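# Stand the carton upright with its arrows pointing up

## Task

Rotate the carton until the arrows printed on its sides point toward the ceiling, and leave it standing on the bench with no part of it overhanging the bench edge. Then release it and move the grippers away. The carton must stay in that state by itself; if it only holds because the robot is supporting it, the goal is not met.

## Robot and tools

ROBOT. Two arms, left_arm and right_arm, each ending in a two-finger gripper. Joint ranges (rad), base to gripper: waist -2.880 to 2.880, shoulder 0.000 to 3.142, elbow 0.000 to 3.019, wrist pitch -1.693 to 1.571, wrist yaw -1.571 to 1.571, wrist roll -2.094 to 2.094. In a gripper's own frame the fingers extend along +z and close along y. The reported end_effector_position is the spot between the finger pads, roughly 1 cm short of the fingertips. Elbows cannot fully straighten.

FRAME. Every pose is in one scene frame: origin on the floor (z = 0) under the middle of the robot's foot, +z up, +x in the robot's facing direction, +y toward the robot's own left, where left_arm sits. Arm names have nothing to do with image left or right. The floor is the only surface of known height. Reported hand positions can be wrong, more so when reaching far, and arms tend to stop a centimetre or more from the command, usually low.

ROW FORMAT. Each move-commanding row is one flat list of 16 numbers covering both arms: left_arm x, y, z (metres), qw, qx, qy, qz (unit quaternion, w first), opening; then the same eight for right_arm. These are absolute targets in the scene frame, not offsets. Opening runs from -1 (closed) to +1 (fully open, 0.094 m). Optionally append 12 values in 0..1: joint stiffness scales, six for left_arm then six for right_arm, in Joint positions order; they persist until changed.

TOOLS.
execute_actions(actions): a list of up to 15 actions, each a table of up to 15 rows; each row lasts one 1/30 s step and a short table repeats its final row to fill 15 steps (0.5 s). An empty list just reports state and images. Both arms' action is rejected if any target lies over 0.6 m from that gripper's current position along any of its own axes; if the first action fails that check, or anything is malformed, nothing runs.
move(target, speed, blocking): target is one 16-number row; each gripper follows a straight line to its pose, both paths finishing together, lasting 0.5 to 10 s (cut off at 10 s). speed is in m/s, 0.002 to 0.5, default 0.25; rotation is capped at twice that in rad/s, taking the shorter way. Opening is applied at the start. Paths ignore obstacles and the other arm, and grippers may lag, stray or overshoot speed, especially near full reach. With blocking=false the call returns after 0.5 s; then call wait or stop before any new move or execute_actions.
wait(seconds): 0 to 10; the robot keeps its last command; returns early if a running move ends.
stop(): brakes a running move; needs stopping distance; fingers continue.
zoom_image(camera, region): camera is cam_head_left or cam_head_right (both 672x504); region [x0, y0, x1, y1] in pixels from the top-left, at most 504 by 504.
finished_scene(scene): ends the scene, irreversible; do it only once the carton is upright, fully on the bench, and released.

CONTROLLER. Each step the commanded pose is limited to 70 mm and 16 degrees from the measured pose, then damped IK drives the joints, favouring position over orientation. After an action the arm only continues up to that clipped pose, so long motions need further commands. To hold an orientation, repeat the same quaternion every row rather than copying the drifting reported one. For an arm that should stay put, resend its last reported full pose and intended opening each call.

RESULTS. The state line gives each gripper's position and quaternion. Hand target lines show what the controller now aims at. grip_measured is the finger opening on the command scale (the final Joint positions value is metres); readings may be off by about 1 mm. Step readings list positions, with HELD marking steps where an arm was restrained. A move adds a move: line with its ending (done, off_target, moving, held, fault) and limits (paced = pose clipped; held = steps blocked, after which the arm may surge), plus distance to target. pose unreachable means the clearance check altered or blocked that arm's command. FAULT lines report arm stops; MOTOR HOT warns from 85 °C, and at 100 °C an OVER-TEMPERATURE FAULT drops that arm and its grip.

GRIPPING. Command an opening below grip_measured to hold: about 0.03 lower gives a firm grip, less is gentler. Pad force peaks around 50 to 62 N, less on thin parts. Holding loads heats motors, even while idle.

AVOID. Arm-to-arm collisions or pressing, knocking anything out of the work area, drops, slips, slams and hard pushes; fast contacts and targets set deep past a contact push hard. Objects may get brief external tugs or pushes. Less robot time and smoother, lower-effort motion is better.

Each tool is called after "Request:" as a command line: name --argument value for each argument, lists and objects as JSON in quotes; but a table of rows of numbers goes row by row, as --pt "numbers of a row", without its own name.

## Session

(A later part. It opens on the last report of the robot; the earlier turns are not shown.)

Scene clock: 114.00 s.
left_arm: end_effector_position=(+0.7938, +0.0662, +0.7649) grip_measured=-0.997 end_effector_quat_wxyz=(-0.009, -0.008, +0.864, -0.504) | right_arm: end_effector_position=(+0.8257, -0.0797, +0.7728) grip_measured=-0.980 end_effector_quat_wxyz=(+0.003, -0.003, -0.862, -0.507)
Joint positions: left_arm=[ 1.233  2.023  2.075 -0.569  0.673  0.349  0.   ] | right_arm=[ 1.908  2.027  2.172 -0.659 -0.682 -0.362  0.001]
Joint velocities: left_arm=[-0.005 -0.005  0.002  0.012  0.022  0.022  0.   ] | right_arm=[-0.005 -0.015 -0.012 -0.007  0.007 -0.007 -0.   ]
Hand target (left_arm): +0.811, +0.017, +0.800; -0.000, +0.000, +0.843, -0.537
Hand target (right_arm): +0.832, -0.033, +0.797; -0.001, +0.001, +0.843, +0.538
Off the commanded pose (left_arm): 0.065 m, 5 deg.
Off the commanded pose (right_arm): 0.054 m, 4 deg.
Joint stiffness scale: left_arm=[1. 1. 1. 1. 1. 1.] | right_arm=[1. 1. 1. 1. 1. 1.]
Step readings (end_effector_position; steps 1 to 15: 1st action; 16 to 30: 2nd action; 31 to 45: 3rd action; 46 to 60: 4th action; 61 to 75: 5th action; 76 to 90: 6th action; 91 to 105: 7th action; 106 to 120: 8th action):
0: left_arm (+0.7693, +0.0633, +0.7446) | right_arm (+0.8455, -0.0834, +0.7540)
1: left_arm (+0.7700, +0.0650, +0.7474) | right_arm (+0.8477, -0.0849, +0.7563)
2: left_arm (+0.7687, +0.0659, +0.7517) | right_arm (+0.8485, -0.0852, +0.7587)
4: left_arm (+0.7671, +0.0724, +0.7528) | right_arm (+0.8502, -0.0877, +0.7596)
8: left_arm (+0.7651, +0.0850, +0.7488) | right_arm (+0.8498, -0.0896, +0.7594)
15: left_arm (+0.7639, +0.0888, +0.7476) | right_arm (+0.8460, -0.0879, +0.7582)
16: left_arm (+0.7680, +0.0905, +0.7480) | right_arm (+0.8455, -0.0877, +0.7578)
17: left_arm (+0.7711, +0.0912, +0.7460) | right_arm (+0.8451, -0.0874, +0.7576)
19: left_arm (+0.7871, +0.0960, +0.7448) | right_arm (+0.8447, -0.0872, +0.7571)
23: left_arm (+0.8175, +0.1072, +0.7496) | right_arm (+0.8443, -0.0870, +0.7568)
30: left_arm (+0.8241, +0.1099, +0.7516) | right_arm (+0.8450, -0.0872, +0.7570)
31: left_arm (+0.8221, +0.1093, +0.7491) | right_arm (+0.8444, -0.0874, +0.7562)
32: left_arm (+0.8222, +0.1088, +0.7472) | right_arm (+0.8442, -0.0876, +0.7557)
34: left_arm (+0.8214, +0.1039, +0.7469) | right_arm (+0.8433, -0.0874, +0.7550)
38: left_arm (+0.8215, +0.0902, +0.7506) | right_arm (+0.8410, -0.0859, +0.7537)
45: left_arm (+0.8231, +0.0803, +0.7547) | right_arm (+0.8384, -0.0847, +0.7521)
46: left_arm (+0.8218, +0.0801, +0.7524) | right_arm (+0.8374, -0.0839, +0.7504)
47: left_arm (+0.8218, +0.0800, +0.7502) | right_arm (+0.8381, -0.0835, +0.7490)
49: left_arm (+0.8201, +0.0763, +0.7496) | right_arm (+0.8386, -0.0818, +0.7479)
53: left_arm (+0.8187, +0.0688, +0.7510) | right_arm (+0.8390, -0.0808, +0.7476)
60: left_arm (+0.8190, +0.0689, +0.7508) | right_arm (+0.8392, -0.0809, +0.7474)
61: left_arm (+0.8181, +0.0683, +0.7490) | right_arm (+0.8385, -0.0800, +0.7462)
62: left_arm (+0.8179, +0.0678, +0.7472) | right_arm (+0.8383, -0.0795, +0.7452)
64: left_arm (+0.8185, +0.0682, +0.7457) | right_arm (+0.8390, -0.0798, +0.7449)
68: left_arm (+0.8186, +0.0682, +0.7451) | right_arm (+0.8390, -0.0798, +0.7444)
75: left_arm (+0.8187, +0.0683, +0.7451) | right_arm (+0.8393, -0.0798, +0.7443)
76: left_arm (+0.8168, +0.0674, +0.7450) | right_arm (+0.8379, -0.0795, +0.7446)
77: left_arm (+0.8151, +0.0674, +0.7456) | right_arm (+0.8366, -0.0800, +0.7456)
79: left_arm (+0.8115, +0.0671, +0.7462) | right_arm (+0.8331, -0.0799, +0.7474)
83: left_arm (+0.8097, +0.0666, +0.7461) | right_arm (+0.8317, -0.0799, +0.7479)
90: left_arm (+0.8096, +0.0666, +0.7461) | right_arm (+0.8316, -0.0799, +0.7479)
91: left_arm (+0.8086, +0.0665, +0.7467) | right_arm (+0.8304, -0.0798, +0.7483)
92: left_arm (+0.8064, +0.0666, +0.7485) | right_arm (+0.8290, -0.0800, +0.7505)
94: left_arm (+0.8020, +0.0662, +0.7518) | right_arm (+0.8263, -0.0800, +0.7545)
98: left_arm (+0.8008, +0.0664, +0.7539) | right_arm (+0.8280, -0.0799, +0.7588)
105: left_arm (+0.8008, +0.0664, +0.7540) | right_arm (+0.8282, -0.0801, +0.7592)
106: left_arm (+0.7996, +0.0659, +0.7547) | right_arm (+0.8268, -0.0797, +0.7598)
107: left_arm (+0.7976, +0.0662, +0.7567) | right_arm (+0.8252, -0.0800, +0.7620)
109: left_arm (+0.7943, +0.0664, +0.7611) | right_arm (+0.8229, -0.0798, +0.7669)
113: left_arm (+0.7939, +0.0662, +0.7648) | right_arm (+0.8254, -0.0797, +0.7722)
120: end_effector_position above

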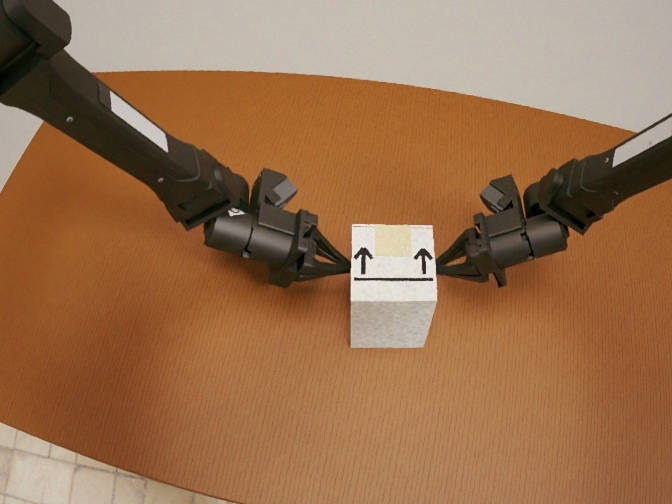

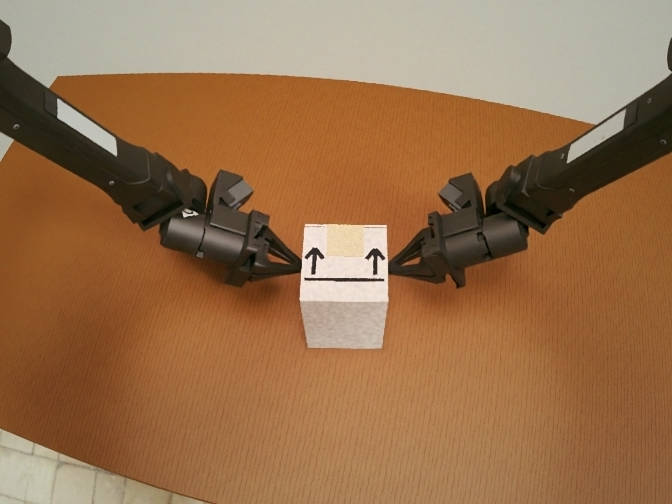

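Request:
move --target '[0.74,0.13,0.78,0.2,0,0.93,-0.3,-1,0.86,-0.14,0.81,0,0,0.924,0.383,-1]' --speed 0.2

Request:
move --target '[0.66,0.04,0.76,0.462,0,0.887,0,0.2,0.885,-0.09,0.81,0,0,0.924,0.383,-1]' --speed 0.2

Request:
move --target '[0.70,-0.015,0.72,0.462,0,0.887,0,0.2,0.88,-0.005,0.805,0,0,0.924,0.383,-1]' --speed 0.1

Scene clock: 123.47 s.
left_arm: end_effector_position=(+0.7273, +0.1087, +0.7780) grip_measured=-0.997 end_effector_quat_wxyz=(+0.188, +0.001, +0.931, -0.313) | right_arm: end_effector_position=(+0.8557, -0.1447, +0.8062) grip_measured=-0.980 end_effector_quat_wxyz=(+0.003, +0.006, -0.924, -0.381)
Joint positions: left_arm=[1.251 1.852 1.412 0.443 0.413 0.297 0.   ] | right_arm=[ 1.907  1.815  1.974 -0.572 -0.414 -0.323  0.001]
Joint velocities: left_arm=[ 0.005  0.005  0.007 -0.002  0.007 -0.007  0.001] | right_arm=[-0.015 -0.005 -0.007  0.022  0.037 -0.051  0.001]
Hand target (left_arm): +0.740, +0.130, +0.781; +0.199, -0.002, +0.933, -0.299
Hand target (right_arm): +0.859, -0.139, +0.811; -0.001, -0.001, +0.924, +0.383
Off the commanded pose (left_arm): 0.025 m, 2 deg.
Off the commanded pose (right_arm): 0.007 m, 1 deg.
Joint stiffness scale: left_arm=[1. 1. 1. 1. 1. 1.] | right_arm=[1. 1. 1. 1. 1. 1.]
move: off_target (left_arm)

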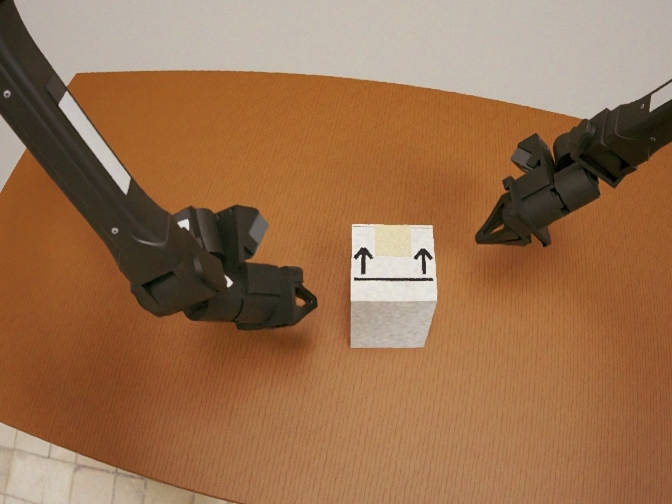

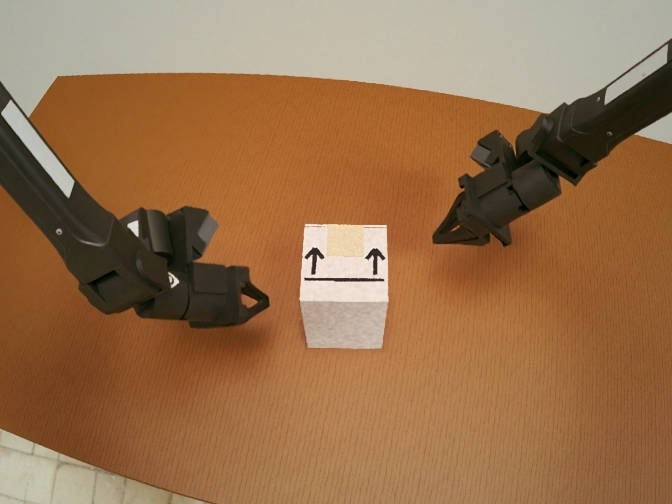

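Scene clock: 126.17 s.
left_arm: end_effector_position=(+0.6631, +0.0542, +0.7517) grip_measured=+0.198 end_effector_quat_wxyz=(+0.454, -0.001, +0.891, +0.005) | right_arm: end_effector_position=(+0.8872, -0.1000, +0.8138) grip_measured=-0.980 end_effector_quat_wxyz=(-0.008, +0.004, -0.925, -0.380)
Joint positions: left_arm=[ 1.123  2.381  1.587  1.511 -0.059  0.517  0.056] | right_arm=[ 1.988  1.858  2.061 -0.58  -0.343 -0.286  0.001]
Joint velocities: left_arm=[-0.005  0.005  0.022  0.007 -0.007  0.022 -0.001] | right_arm=[-0.005  0.005 -0.007 -0.002 -0.11   0.007 -0.001]
Hand target (left_arm): +0.662, +0.041, +0.758; +0.458, -0.002, +0.889, +0.001
Hand target (right_arm): +0.885, -0.091, +0.810; +0.000, +0.001, +0.924, +0.383
Off the commanded pose (left_arm): 0.017 m, 1 deg.
Off the commanded pose (right_arm): 0.011 m, 1 deg.
Joint stiffness scale: left_arm=[1. 1. 1. 1. 1. 1.] | right_arm=[1. 1. 1. 1. 1. 1.]
move: off_target (left_arm, right_arm)

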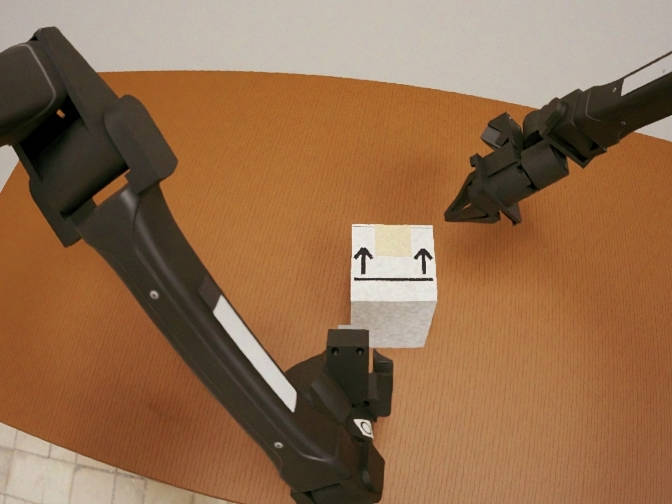

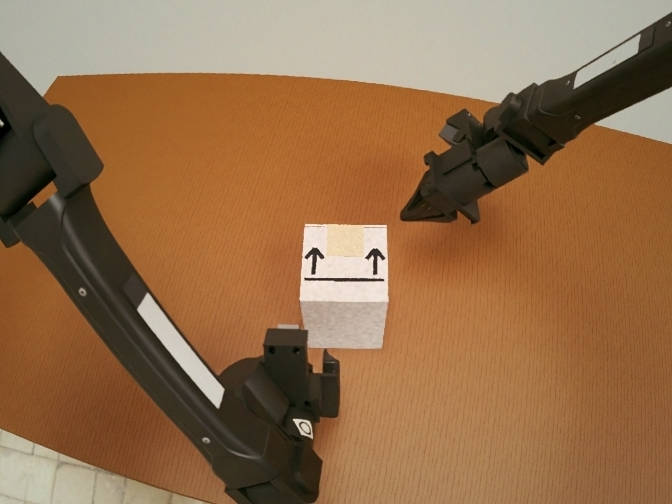

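Scene clock: 127.53 s.
left_arm: end_effector_position=(+0.7071, +0.0044, +0.7164) grip_measured=+0.198 end_effector_quat_wxyz=(+0.467, -0.002, +0.884, +0.009) | right_arm: end_effector_position=(+0.8810, -0.0127, +0.8089) grip_measured=-0.980 end_effector_quat_wxyz=(+0.001, +0.005, -0.923, -0.384)
Joint positions: left_arm=[ 1.071  2.502  1.888  1.362 -0.089  0.556  0.056] | right_arm=[ 2.096  1.961  2.127 -0.55  -0.247 -0.245  0.001]
Joint velocities: left_arm=[-0.005 -0.015  0.007  0.002 -0.066 -0.037 -0.   ] | right_arm=[ 0.005 -0.015 -0.017 -0.012  0.007  0.007  0.   ]
Hand target (left_arm): +0.700, -0.015, +0.719; +0.462, +0.001, +0.887, -0.000
Hand target (right_arm): +0.881, -0.006, +0.804; -0.000, +0.002, +0.924, +0.383
Off the commanded pose (left_arm): 0.021 m, 1 deg.
Off the commanded pose (right_arm): 0.009 m, 1 deg.
Joint stiffness scale: left_arm=[1. 1. 1. 1. 1. 1.] | right_arm=[1. 1. 1. 1. 1. 1.]
move: off_target (left_arm)

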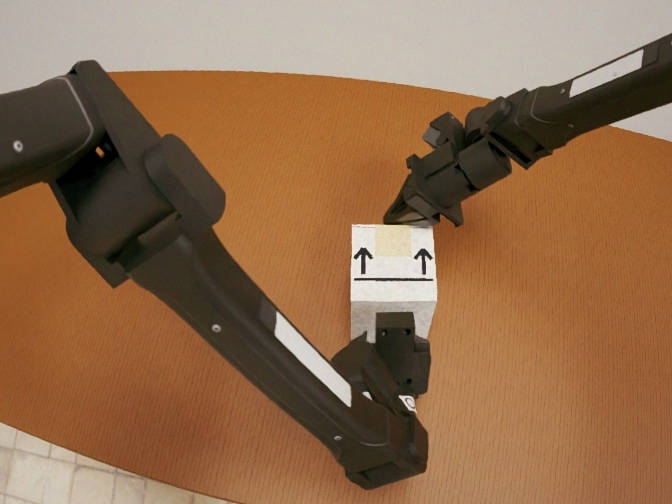

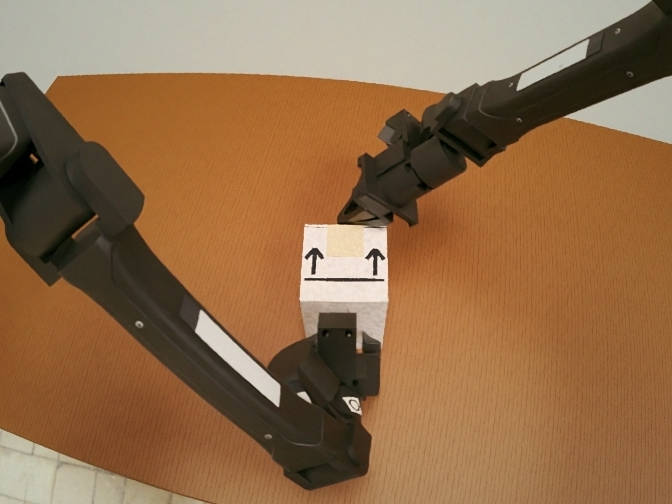

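Request:
move --target '[0.67,0.09,0.75,0.2,0,0.93,-0.3,-1,0.88,-0.005,0.8,0,0,0.924,0.383,-1]'

Request:
move --target '[0.715,-0.01,0.715,0,0,0.843,-0.537,-1,0.87,-0.005,0.795,0,0,0.924,0.383,-1]' --speed 0.15

Request:
move --target '[0.73,-0.015,0.715,0,0,0.843,-0.537,-1,0.80,-0.01,0.815,0,0,0.924,0.383,-1]' --speed 0.04

Scene clock: 133.93 s.
left_arm: end_effector_position=(+0.6710, +0.0803, +0.7518) grip_measured=-0.995 end_effector_quat_wxyz=(+0.209, +0.007, +0.930, -0.303) | right_arm: end_effector_position=(+0.8827, -0.0120, +0.8070) grip_measured=-0.980 end_effector_quat_wxyz=(-0.001, +0.004, -0.924, -0.383)
Joint positions: left_arm=[1.247 1.988 1.398 0.637 0.404 0.307 0.   ] | right_arm=[ 2.096  1.968  2.138 -0.55  -0.247 -0.244  0.001]
Joint velocities: left_arm=[-0.005 -0.015 -0.007  0.002  0.007  0.037  0.   ] | right_arm=[-0.005  0.015 -0.012  0.002 -0.007  0.066  0.   ]
Hand target (left_arm): +0.668, +0.089, +0.754; +0.203, +0.003, +0.932, -0.301
Hand target (right_arm): +0.880, -0.005, +0.800; +0.000, +0.000, +0.924, +0.383
Off the commanded pose (left_arm): 0.010 m, 1 deg.
Off the commanded pose (right_arm): 0.010 m, 0 deg.
Joint stiffness scale: left_arm=[1. 1. 1. 1. 1. 1.] | right_arm=[1. 1. 1. 1. 1. 1.]
move: done

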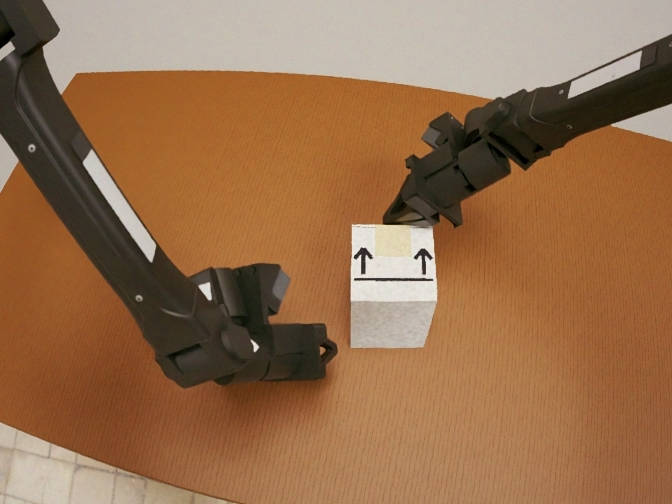

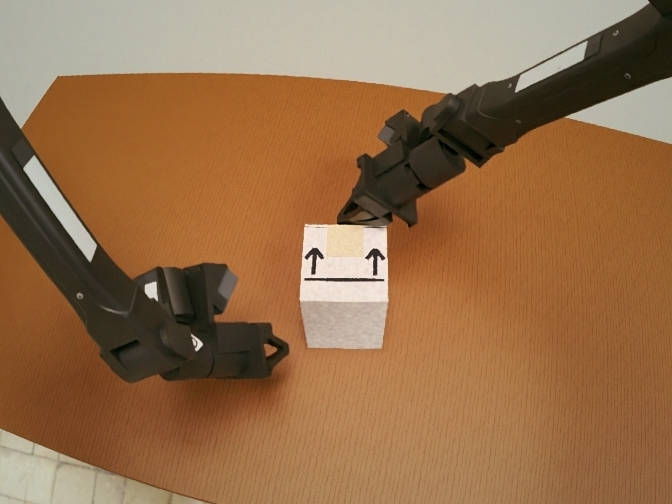

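Scene clock: 136.47 s.
left_arm: end_effector_position=(+0.7277, +0.0315, +0.7067) grip_measured=-0.995 end_effector_quat_wxyz=(+0.010, -0.003, +0.856, -0.516) | right_arm: end_effector_position=(+0.8879, -0.0126, +0.8064) grip_measured=-0.980 end_effector_quat_wxyz=(-0.012, +0.003, -0.924, -0.382)
Joint positions: left_arm=[ 1.247  2.188  2.119 -0.433  0.722  0.372  0.   ] | right_arm=[ 2.096  1.968  2.138 -0.528 -0.249 -0.244  0.001]
Joint velocities: left_arm=[-0.015  0.005  0.032  0.007 -0.022  0.037  0.   ] | right_arm=[-0.005 -0.015 -0.002 -0.012  0.007  0.037  0.001]
Hand target (left_arm): +0.715, -0.009, +0.715; +0.002, +0.003, +0.843, -0.539
Hand target (right_arm): +0.870, -0.005, +0.795; -0.000, -0.000, +0.924, +0.383
Off the commanded pose (left_arm): 0.044 m, 3 deg.
Off the commanded pose (right_arm): 0.023 m, 1 deg.
Joint stiffness scale: left_arm=[1. 1. 1. 1. 1. 1.] | right_arm=[1. 1. 1. 1. 1. 1.]
move: off_target (left_arm, right_arm)

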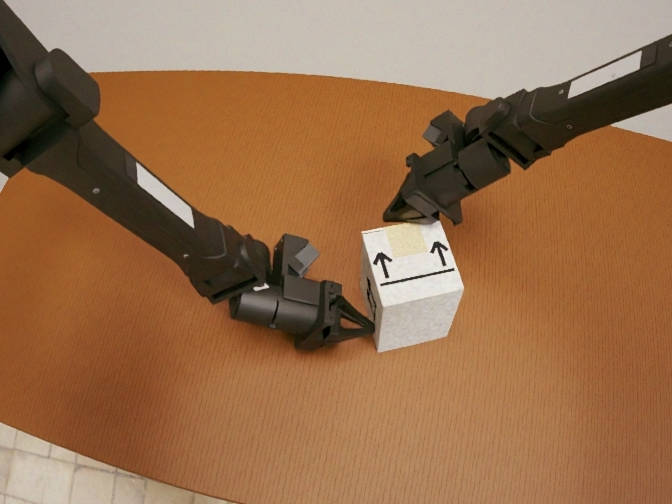

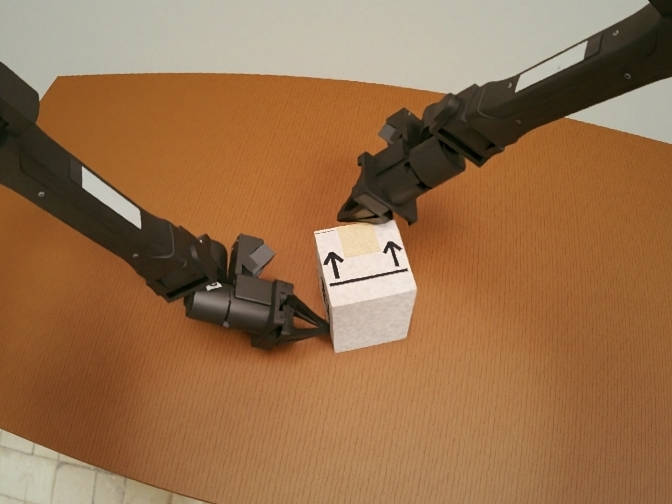

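Scene clock: 138.97 s.
left_arm: end_effector_position=(+0.7370, +0.0334, +0.7061) grip_measured=-0.995 end_effector_quat_wxyz=(+0.008, -0.002, +0.857, -0.515) | right_arm: end_effector_position=(+0.8104, +0.0024, +0.8238) grip_measured=-0.980 end_effector_quat_wxyz=(-0.005, +0.003, -0.919, -0.394)
Joint positions: left_arm=[ 1.245  2.194  2.155 -0.466  0.715  0.372  0.   ] | right_arm=[ 2.096  1.865  1.798 -0.311 -0.271 -0.244  0.001]
Joint velocities: left_arm=[-0.005 -0.005  0.007  0.007  0.051 -0.066 -0.   ] | right_arm=[-0.005  0.005 -0.012 -0.007  0.066 -0.022 -0.   ]
Hand target (left_arm): +0.729, -0.014, +0.717; +0.000, +0.001, +0.843, -0.537
Hand target (right_arm): +0.800, -0.008, +0.813; -0.000, -0.000, +0.924, +0.383
Off the commanded pose (left_arm): 0.050 m, 3 deg.
Off the commanded pose (right_arm): 0.018 m, 1 deg.
Joint stiffness scale: left_arm=[1. 1. 1. 1. 1. 1.] | right_arm=[1. 1. 1. 1. 1. 1.]
move: off_target (left_arm, right_arm)

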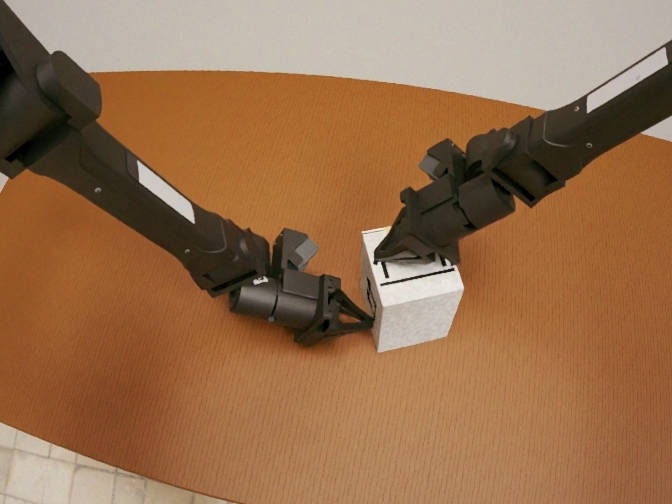

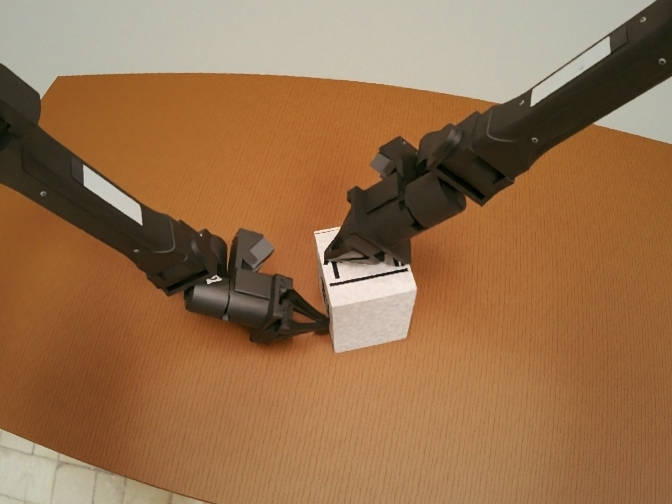

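Request:
move --target '[0.70,0.09,0.71,0.103,-0.161,0.828,-0.527,-1,0.865,0.0,0.84,0,0,0.966,0.259,-1]' --speed 0.15

Request:
move --target '[0.66,0.04,0.70,0.103,-0.161,0.828,-0.527,-1,0.86,0.005,0.765,0,0,0.966,0.259,-1]' --speed 0.12

Request:
move --target '[0.69,-0.055,0.695,0.103,-0.161,0.828,-0.527,-1,0.85,0.005,0.765,0,0,0.966,0.259,-1]' --speed 0.1

Scene clock: 146.47 s.
left_arm: end_effector_position=(+0.6918, +0.0735, +0.7089) grip_measured=-0.995 end_effector_quat_wxyz=(+0.096, -0.162, +0.826, -0.531) | right_arm: end_effector_position=(+0.8527, +0.0010, +0.8333) grip_measured=-0.980 end_effector_quat_wxyz=(+0.005, +0.007, -0.966, -0.259)
Joint positions: left_arm=[ 1.33   2.157  1.795  0.277  0.9   -0.103  0.   ] | right_arm=[ 2.191  1.855  1.869 -0.347  0.102 -0.208  0.001]
Joint velocities: left_arm=[-0.015 -0.005  0.002  0.002  0.066 -0.037 -0.   ] | right_arm=[ 0.024 -0.015  0.007 -0.002  0.037  0.066 -0.001]
Hand target (left_arm): +0.701, +0.089, +0.710; +0.104, -0.164, +0.829, -0.525
Hand target (right_arm): +0.864, -0.001, +0.841; -0.001, +0.001, +0.966, +0.260
Off the commanded pose (left_arm): 0.018 m, 1 deg.
Off the commanded pose (right_arm): 0.014 m, 1 deg.
Joint stiffness scale: left_arm=[1. 1. 1. 1. 1. 1.] | right_arm=[1. 1. 1. 1. 1. 1.]
move: off_target (left_arm, right_arm)

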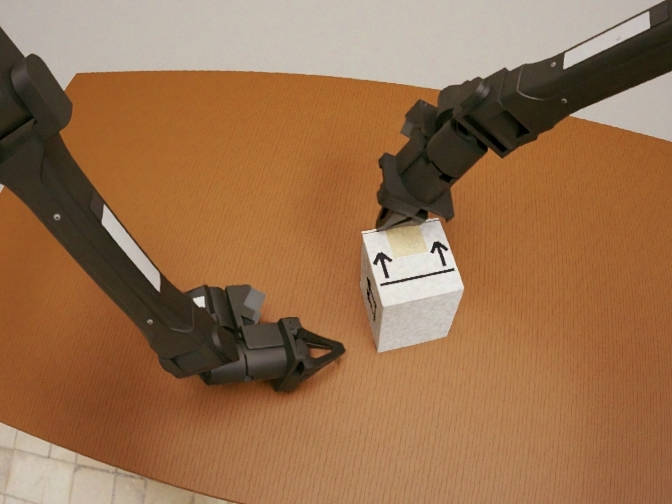

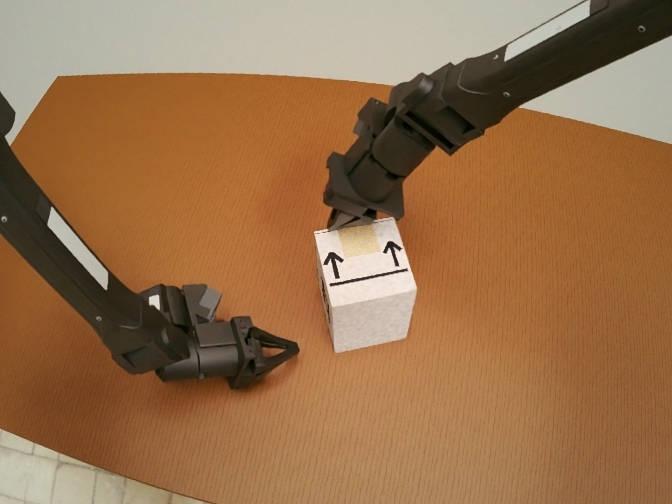

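Scene clock: 147.57 s.
left_arm: end_effector_position=(+0.6704, +0.0580, +0.6986) grip_measured=-0.995 end_effector_quat_wxyz=(+0.110, -0.159, +0.832, -0.521) | right_arm: end_effector_position=(+0.8878, +0.0105, +0.7920) grip_measured=-0.980 end_effector_quat_wxyz=(-0.023, -0.006, -0.963, -0.269)
Joint positions: left_arm=[ 1.319  2.204  1.787  0.363  0.87  -0.103  0.   ] | right_arm=[ 2.169  1.998  2.111 -0.389  0.049 -0.208  0.001]
Joint velocities: left_arm=[-0.015 -0.015 -0.022 -0.017 -0.007 -0.007 -0.001] | right_arm=[-0.005  0.024 -0.007 -0.007  0.007 -0.037  0.001]
Hand target (left_arm): +0.660, +0.041, +0.700; +0.103, -0.161, +0.828, -0.527
Hand target (right_arm): +0.860, +0.003, +0.767; +0.000, -0.000, +0.966, +0.259
Off the commanded pose (left_arm): 0.021 m, 1 deg.
Off the commanded pose (right_arm): 0.039 m, 3 deg.
Joint stiffness scale: left_arm=[1. 1. 1. 1. 1. 1.] | right_arm=[1. 1. 1. 1. 1. 1.]
move: off_target (left_arm, right_arm)

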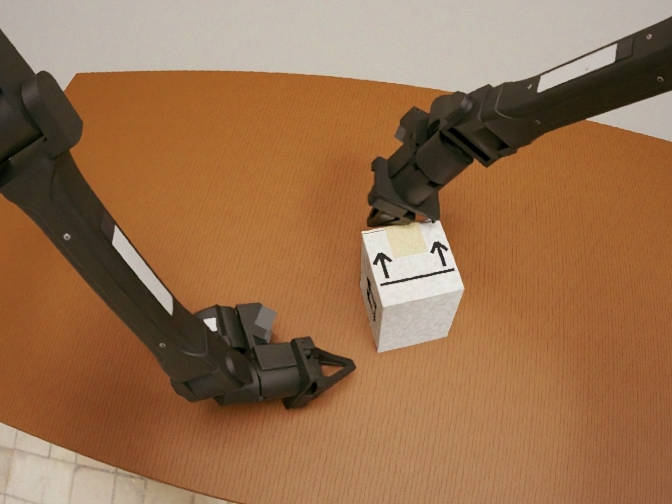

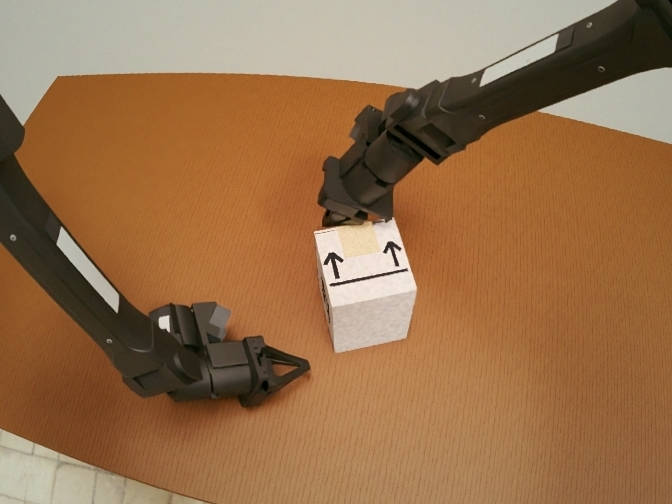

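Scene clock: 149.20 s.
left_arm: end_effector_position=(+0.6940, -0.0229, +0.6846) grip_measured=-0.995 end_effector_quat_wxyz=(+0.111, -0.159, +0.837, -0.511) | right_arm: end_effector_position=(+0.8783, +0.0117, +0.7893) grip_measured=-0.980 end_effector_quat_wxyz=(-0.017, -0.004, -0.963, -0.269)
Joint positions: left_arm=[ 1.213  2.308  1.951  0.312  0.743 -0.108  0.   ] | right_arm=[ 2.166  1.998  2.094 -0.386  0.048 -0.208  0.001]
Joint velocities: left_arm=[ 0.005  0.005  0.007 -0.007  0.007  0.037  0.001] | right_arm=[ 0.005 -0.015 -0.012 -0.007 -0.037  0.037 -0.   ]
Hand target (left_arm): +0.689, -0.054, +0.694; +0.103, -0.160, +0.828, -0.527
Hand target (right_arm): +0.850, +0.005, +0.766; -0.000, +0.000, +0.966, +0.259
Off the commanded pose (left_arm): 0.034 m, 2 deg.
Off the commanded pose (right_arm): 0.038 m, 2 deg.
Joint stiffness scale: left_arm=[1. 1. 1. 1. 1. 1.] | right_arm=[1. 1. 1. 1. 1. 1.]
move: off_target (left_arm, right_arm)

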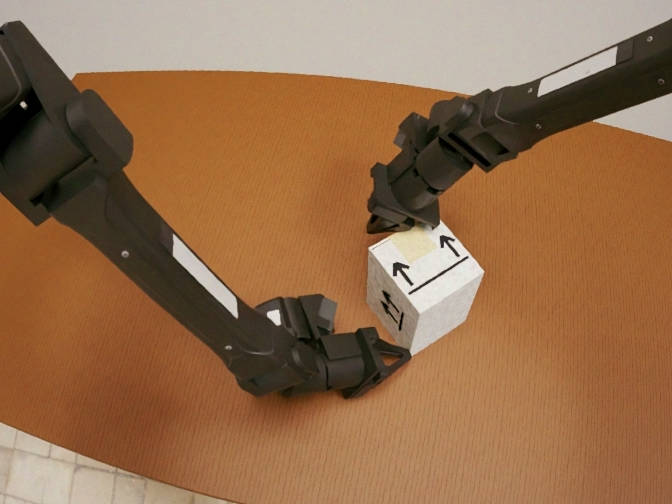

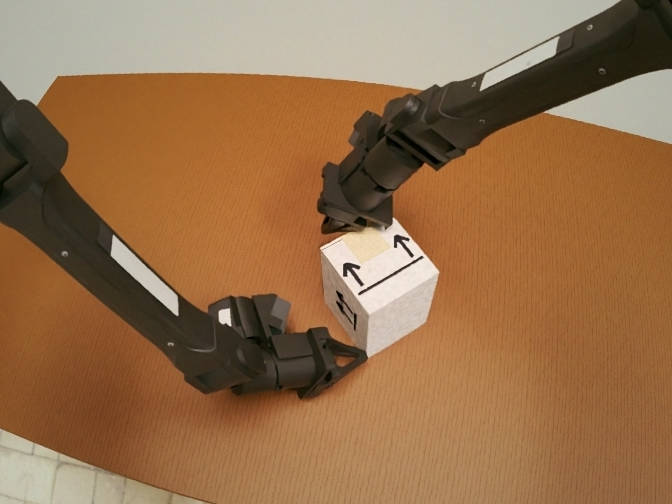

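Request:
move --target '[0.72,0.12,0.76,0,0,0.924,-0.383,-1,0.86,-0.12,0.9,0,0,0.966,0.259,-1]'

Request:
move --target '[0.78,0.13,0.77,-0.05,0.12,0.916,-0.38,-1,0.72,-0.19,0.8,0.206,0.323,0.779,0.496,-1]'

Request:
move --target '[0.845,0.07,0.765,-0.05,0.12,0.916,-0.38,-1,0.71,-0.11,0.695,0.206,0.323,0.779,0.496,-1]' --speed 0.15

Scene clock: 156.07 s.
left_arm: end_effector_position=(+0.7164, +0.1053, +0.7633) grip_measured=-0.995 end_effector_quat_wxyz=(-0.001, +0.000, +0.919, -0.393) | right_arm: end_effector_position=(+0.8666, -0.1151, +0.9048) grip_measured=-0.980 end_effector_quat_wxyz=(-0.008, -0.007, -0.966, -0.260)
Joint positions: left_arm=[ 1.269  1.872  1.663 -0.212  0.473  0.331  0.   ] | right_arm=[ 2.097  1.553  1.625 -0.371  0.003 -0.219  0.001]
Joint velocities: left_arm=[-0.005 -0.005  0.002 -0.002 -0.007 -0.037  0.   ] | right_arm=[ 0.005  0.015 -0.007  0.007 -0.066  0.007 -0.   ]
Hand target (left_arm): +0.718, +0.119, +0.763; -0.001, +0.003, +0.923, -0.385
Hand target (right_arm): +0.858, -0.118, +0.901; +0.000, -0.001, +0.966, +0.259
Off the commanded pose (left_arm): 0.015 m, 1 deg.
Off the commanded pose (right_arm): 0.010 m, 1 deg.
Joint stiffness scale: left_arm=[1. 1. 1. 1. 1. 1.] | right_arm=[1. 1. 1. 1. 1. 1.]
move: off_target (left_arm)

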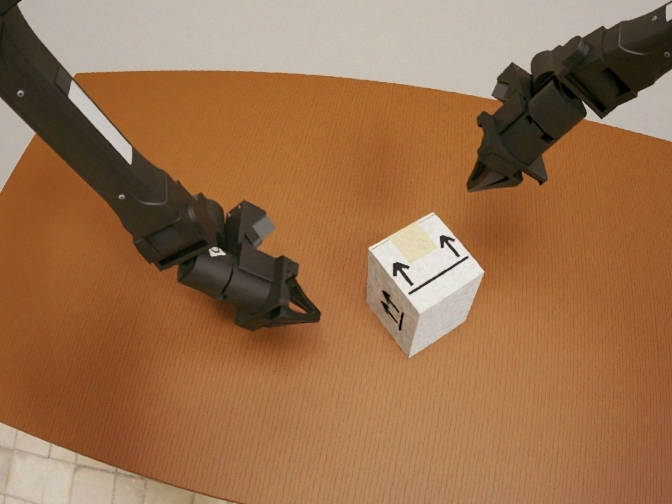

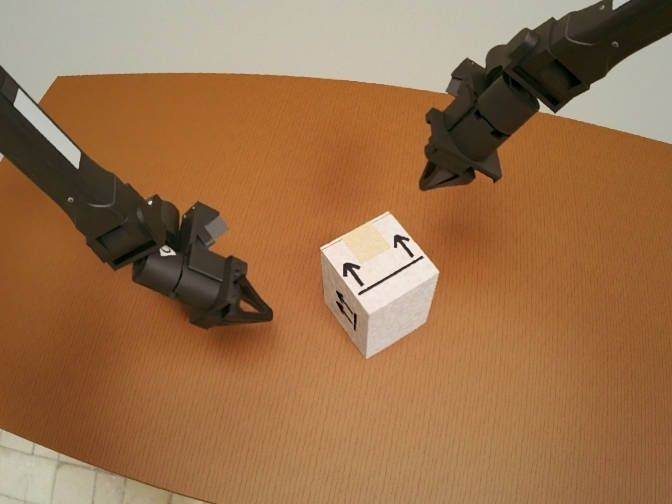

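Scene clock: 158.67 s.
left_arm: end_effector_position=(+0.7908, +0.1510, +0.7743) grip_measured=-0.995 end_effector_quat_wxyz=(-0.041, +0.115, +0.921, -0.370) | right_arm: end_effector_position=(+0.7112, -0.1839, +0.7961) grip_measured=-0.980 end_effector_quat_wxyz=(+0.196, +0.313, +0.787, +0.494)
Joint positions: left_arm=[ 1.268  1.872  1.975 -0.664  0.361  0.567  0.   ] | right_arm=[ 1.717  1.955  1.383  1.002 -0.848  0.664  0.001]
Joint velocities: left_arm=[-0.005  0.015  0.002 -0.012 -0.037  0.022 -0.   ] | right_arm=[-0.005 -0.005 -0.002 -0.007  0.095  0.037  0.   ]
Hand target (left_arm): +0.780, +0.130, +0.770; -0.050, +0.121, +0.915, -0.381
Hand target (right_arm): +0.718, -0.189, +0.798; +0.205, +0.314, +0.784, +0.495
Off the commanded pose (left_arm): 0.024 m, 2 deg.
Off the commanded pose (right_arm): 0.011 m, 2 deg.
Joint stiffness scale: left_arm=[1. 1. 1. 1. 1. 1.] | right_arm=[1. 1. 1. 1. 1. 1.]
move: off_target (left_arm, right_arm)

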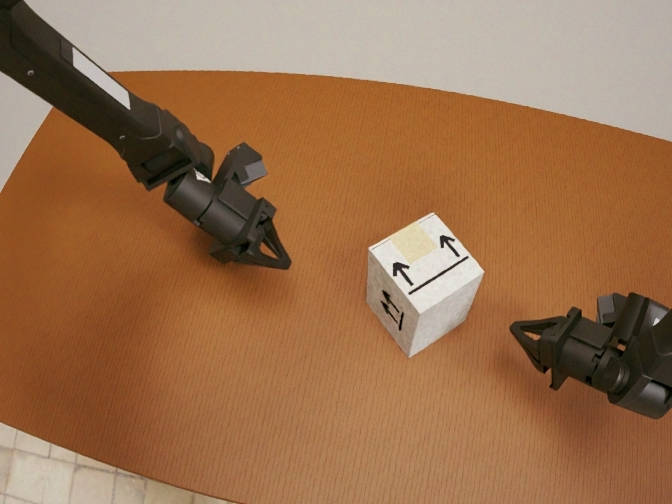

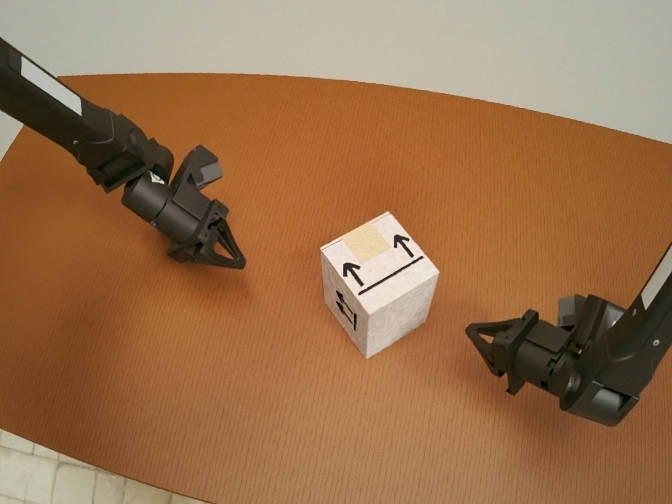

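Scene clock: 160.23 s.
left_arm: end_effector_position=(+0.8520, +0.0848, +0.7668) grip_measured=-0.995 end_effector_quat_wxyz=(-0.042, +0.122, +0.918, -0.374) | right_arm: end_effector_position=(+0.7118, -0.1165, +0.6962) grip_measured=-0.980 end_effector_quat_wxyz=(+0.210, +0.322, +0.779, +0.495)
Joint positions: left_arm=[ 1.159  2.044  2.331 -0.839  0.273  0.522  0.   ] | right_arm=[ 1.786  2.262  1.785  0.928 -0.775  0.664  0.001]
Joint velocities: left_arm=[-0.005 -0.005 -0.007 -0.007 -0.007  0.037 -0.001] | right_arm=[ 0.005  0.024 -0.002 -0.002  0.037 -0.022  0.002]
Hand target (left_arm): +0.846, +0.071, +0.763; -0.049, +0.121, +0.916, -0.379
Hand target (right_arm): +0.712, -0.112, +0.695; +0.206, +0.324, +0.779, +0.496
Off the commanded pose (left_arm): 0.016 m, 1 deg.
Off the commanded pose (right_arm): 0.007 m, 1 deg.
Joint stiffness scale: left_arm=[1. 1. 1. 1. 1. 1.] | right_arm=[1. 1. 1. 1. 1. 1.]
move: off_target (left_arm)

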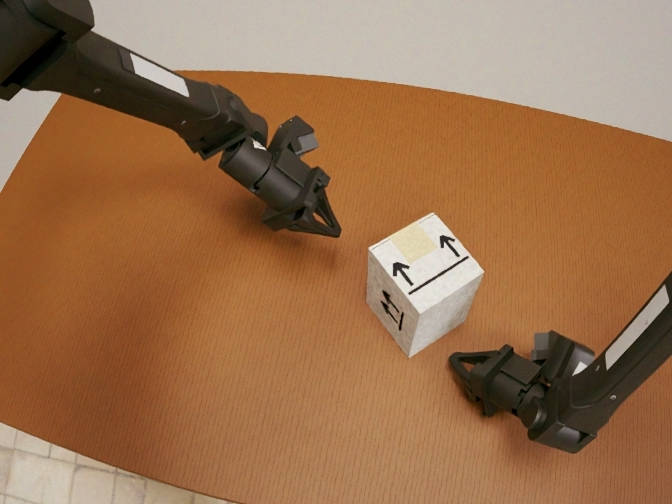

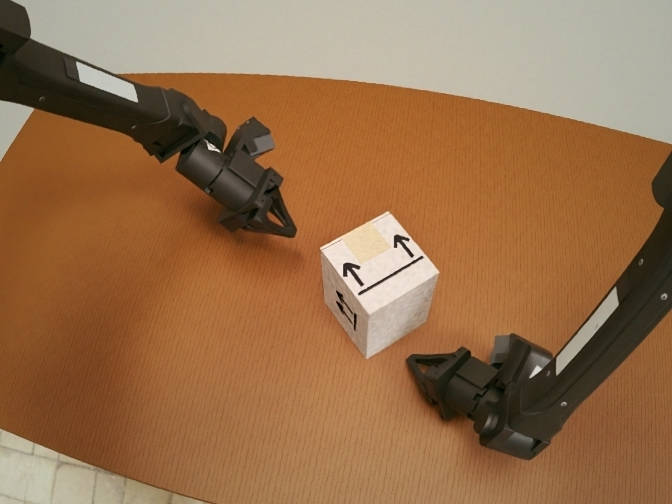

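Request:
move --target '[0.86,-0.003,0.765,-0.05,0.12,0.916,-0.38,-1,0.742,-0.088,0.692,0.206,0.323,0.779,0.496,-1]' --speed 0.1

Request:
move --target '[0.80,-0.055,0.785,-0.05,0.12,0.916,-0.38,-1,0.755,-0.077,0.692,0.206,0.323,0.779,0.496,-1]' --speed 0.04

Scene clock: 165.33 s.
left_arm: end_effector_position=(+0.8656, +0.0128, +0.7639) grip_measured=-0.995 end_effector_quat_wxyz=(-0.044, +0.120, +0.919, -0.374) | right_arm: end_effector_position=(+0.7476, -0.0968, +0.6956) grip_measured=-0.980 end_effector_quat_wxyz=(+0.211, +0.326, +0.777, +0.496)
Joint positions: left_arm=[ 1.066  2.182  2.529 -0.891  0.192  0.47   0.   ] | right_arm=[ 1.826  2.262  1.859  0.846 -0.738  0.653  0.001]
Joint velocities: left_arm=[-0.005 -0.005 -0.017  0.007 -0.007  0.022 -0.   ] | right_arm=[ 0.015 -0.005 -0.002 -0.022 -0.051  0.007 -0.   ]
Hand target (left_arm): +0.860, -0.002, +0.764; -0.049, +0.121, +0.916, -0.379
Hand target (right_arm): +0.743, -0.089, +0.693; +0.207, +0.324, +0.779, +0.496
Off the commanded pose (left_arm): 0.017 m, 1 deg.
Off the commanded pose (right_arm): 0.011 m, 1 deg.
Joint stiffness scale: left_arm=[1. 1. 1. 1. 1. 1.] | right_arm=[1. 1. 1. 1. 1. 1.]
move: off_target (left_arm, right_arm)

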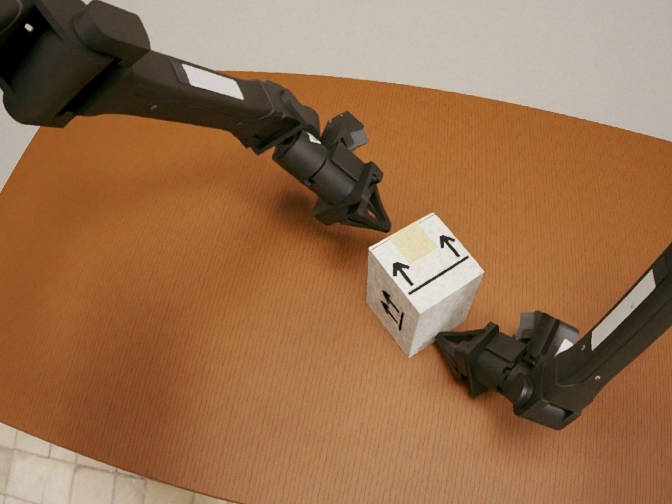

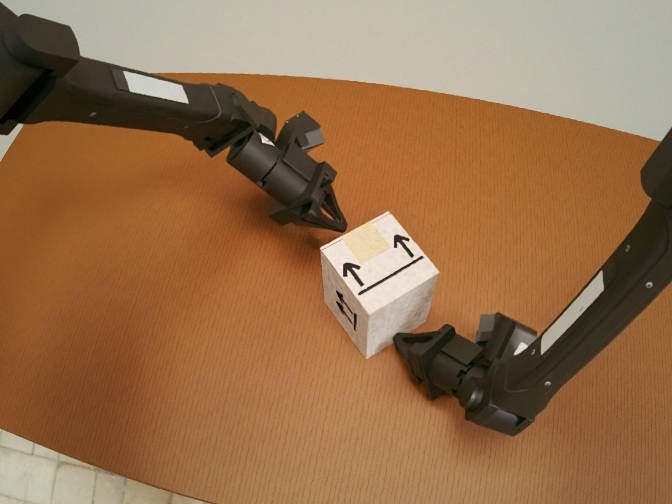

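Scene clock: 168.33 s.
left_arm: end_effector_position=(+0.8242, -0.0095, +0.7718) grip_measured=-0.995 end_effector_quat_wxyz=(-0.030, +0.113, +0.929, -0.352) | right_arm: end_effector_position=(+0.7460, -0.0966, +0.6862) grip_measured=-0.980 end_effector_quat_wxyz=(+0.204, +0.331, +0.783, +0.486)
Joint positions: left_arm=[ 1.04   2.053  2.165 -0.607  0.137  0.442  0.   ] | right_arm=[ 1.826  2.273  1.881  0.809 -0.717  0.643  0.001]
Joint velocities: left_arm=[-0.015 -0.015 -0.012 -0.017  0.022 -0.11  -0.   ] | right_arm=[-0.024 -0.015 -0.002 -0.007 -0.051 -0.066  0.   ]
Hand target (left_arm): +0.799, -0.054, +0.786; -0.050, +0.121, +0.916, -0.380
Hand target (right_arm): +0.755, -0.077, +0.693; +0.206, +0.324, +0.779, +0.496
Off the commanded pose (left_arm): 0.053 m, 4 deg.
Off the commanded pose (right_arm): 0.022 m, 2 deg.
Joint stiffness scale: left_arm=[1. 1. 1. 1. 1. 1.] | right_arm=[1. 1. 1. 1. 1. 1.]
move: off_target (left_arm, right_arm)

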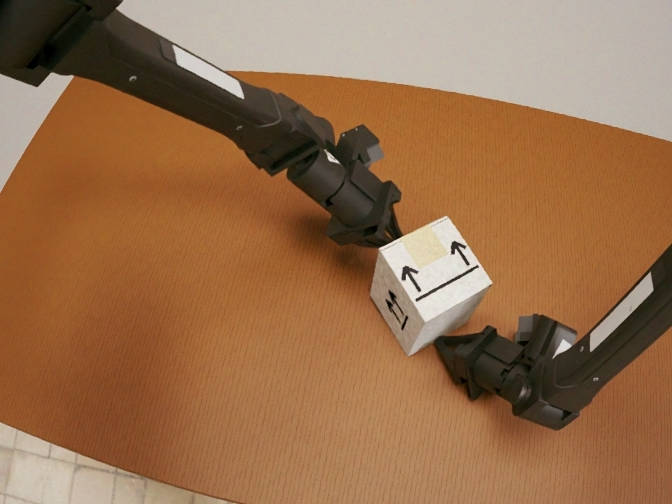

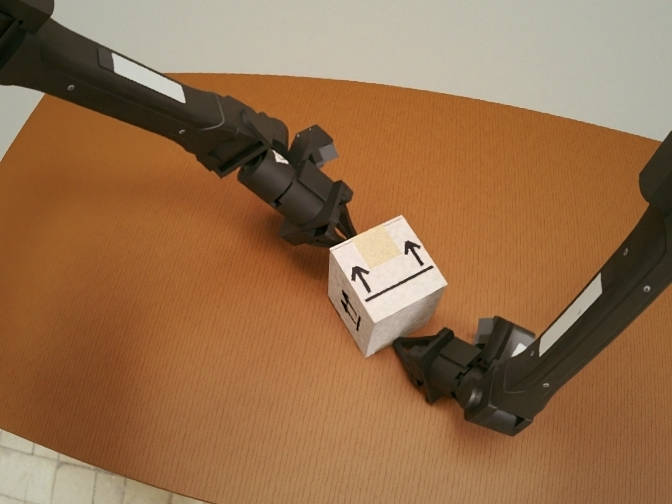

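Tipping. Continue along the arc.

Request:
execute_actions --actions '[[[0.79,-0.063,0.797,-0.05,0.12,0.916,-0.38,-1,0.757,-0.075,0.695,0.206,0.323,0.779,0.496,-1]],[[0.78,-0.071,0.807,-0.05,0.12,0.916,-0.38,-1,0.757,-0.075,0.695,0.206,0.323,0.779,0.496,-1]],[[0.77,-0.08,0.815,-0.05,0.12,0.916,-0.38,-1,0.757,-0.075,0.695,0.206,0.323,0.779,0.496,-1]],[[0.76,-0.089,0.822,-0.05,0.12,0.916,-0.38,-1,0.757,-0.075,0.695,0.206,0.323,0.779,0.496,-1]]]'

Scene clock: 173.27 s.
left_arm: end_effector_position=(+0.7931, -0.0574, +0.8134) grip_measured=-0.995 end_effector_quat_wxyz=(-0.023, +0.112, +0.925, -0.362) | right_arm: end_effector_position=(+0.7408, -0.0944, +0.6828) grip_measured=-0.980 end_effector_quat_wxyz=(+0.199, +0.334, +0.785, +0.482)
Joint positions: left_arm=[ 0.966  1.973  1.933 -0.444  0.095  0.411  0.   ] | right_arm=[ 1.827  2.28   1.881  0.803 -0.709  0.641  0.001]
Joint velocities: left_arm=[-0.015 -0.015 -0.002  0.007 -0.007 -0.051 -0.   ] | right_arm=[ 0.005 -0.015 -0.002 -0.007  0.007  0.007  0.   ]
Hand target (left_arm): +0.760, -0.088, +0.823; -0.050, +0.121, +0.916, -0.380
Hand target (right_arm): +0.757, -0.075, +0.696; +0.207, +0.324, +0.779, +0.496
Off the commanded pose (left_arm): 0.047 m, 4 deg.
Off the commanded pose (right_arm): 0.028 m, 2 deg.
Joint stiffness scale: left_arm=[1. 1. 1. 1. 1. 1.] | right_arm=[1. 1. 1. 1. 1. 1.]
Step readings (end_effector_position; steps 1 to 15: 1st action; 16 to 30: 2nd action; 31 to 45: 3rd action; 46 to 60: 4th action):
0: left_arm (+0.8242, -0.0095, +0.7718) | right_arm (+0.7460, -0.0966, +0.6862)
1: left_arm (+0.8232, -0.0100, +0.7720) | right_arm (+0.7460, -0.0967, +0.6861)
2: left_arm (+0.8222, -0.0100, +0.7733) | right_arm (+0.7461, -0.0968, +0.6860)
4: left_arm (+0.8178, -0.0127, +0.7777) | right_arm (+0.7457, -0.0967, +0.6856)
8: left_arm (+0.8144, -0.0218, +0.7844) | right_arm (+0.7449, -0.0967, +0.6849)
15: left_arm (+0.8118, -0.0333, +0.7909) | right_arm (+0.7446, -0.0966, +0.6844)
16: left_arm (+0.8100, -0.0343, +0.7908) | right_arm (+0.7443, -0.0965, +0.6843)
17: left_arm (+0.8091, -0.0344, +0.7920) | right_arm (+0.7443, -0.0965, +0.6843)
19: left_arm (+0.8041, -0.0370, +0.7950) | right_arm (+0.7437, -0.0962, +0.6840)
23: left_arm (+0.7988, -0.0444, +0.7993) | right_arm (+0.7420, -0.0957, +0.6831)
30: left_arm (+0.7997, -0.0462, +0.8004) | right_arm (+0.7419, -0.0949, +0.6833)
31: left_arm (+0.7987, -0.0468, +0.8004) | right_arm (+0.7419, -0.0949, +0.6833)
32: left_arm (+0.7983, -0.0467, +0.8011) | right_arm (+0.7419, -0.0949, +0.6833)
34: left_arm (+0.7965, -0.0480, +0.8033) | right_arm (+0.7416, -0.0948, +0.6832)
38: left_arm (+0.7969, -0.0505, +0.8056) | right_arm (+0.7416, -0.0948, +0.6832)
45: left_arm (+0.7971, -0.0507, +0.8058) | right_arm (+0.7416, -0.0948, +0.6832)
46: left_arm (+0.7963, -0.0510, +0.8058) | right_arm (+0.7416, -0.0948, +0.6832)
47: left_arm (+0.7956, -0.0509, +0.8066) | right_arm (+0.7416, -0.0948, +0.6832)
49: left_arm (+0.7933, -0.0525, +0.8093) | right_arm (+0.7411, -0.0946, +0.6829)
53: left_arm (+0.7932, -0.0563, +0.8127) | right_arm (+0.7408, -0.0944, +0.6828)
60: end_effector_position above

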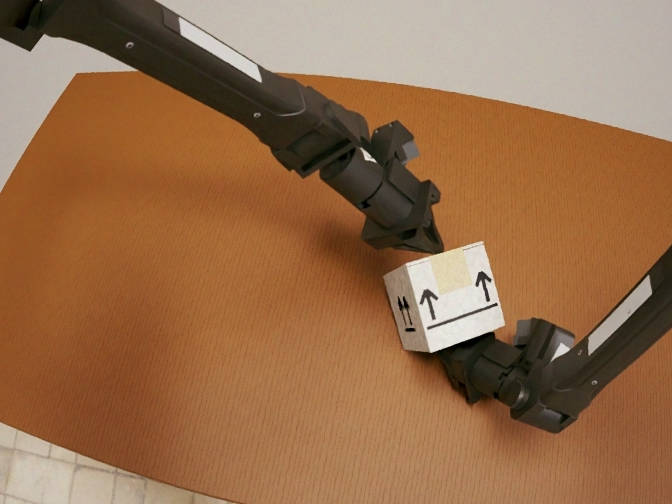

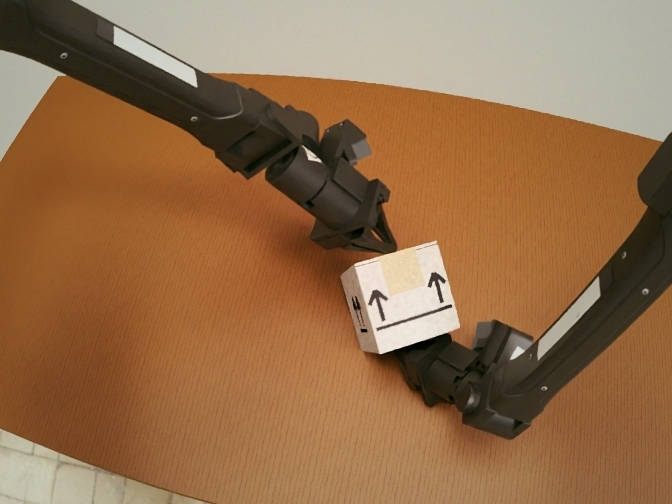

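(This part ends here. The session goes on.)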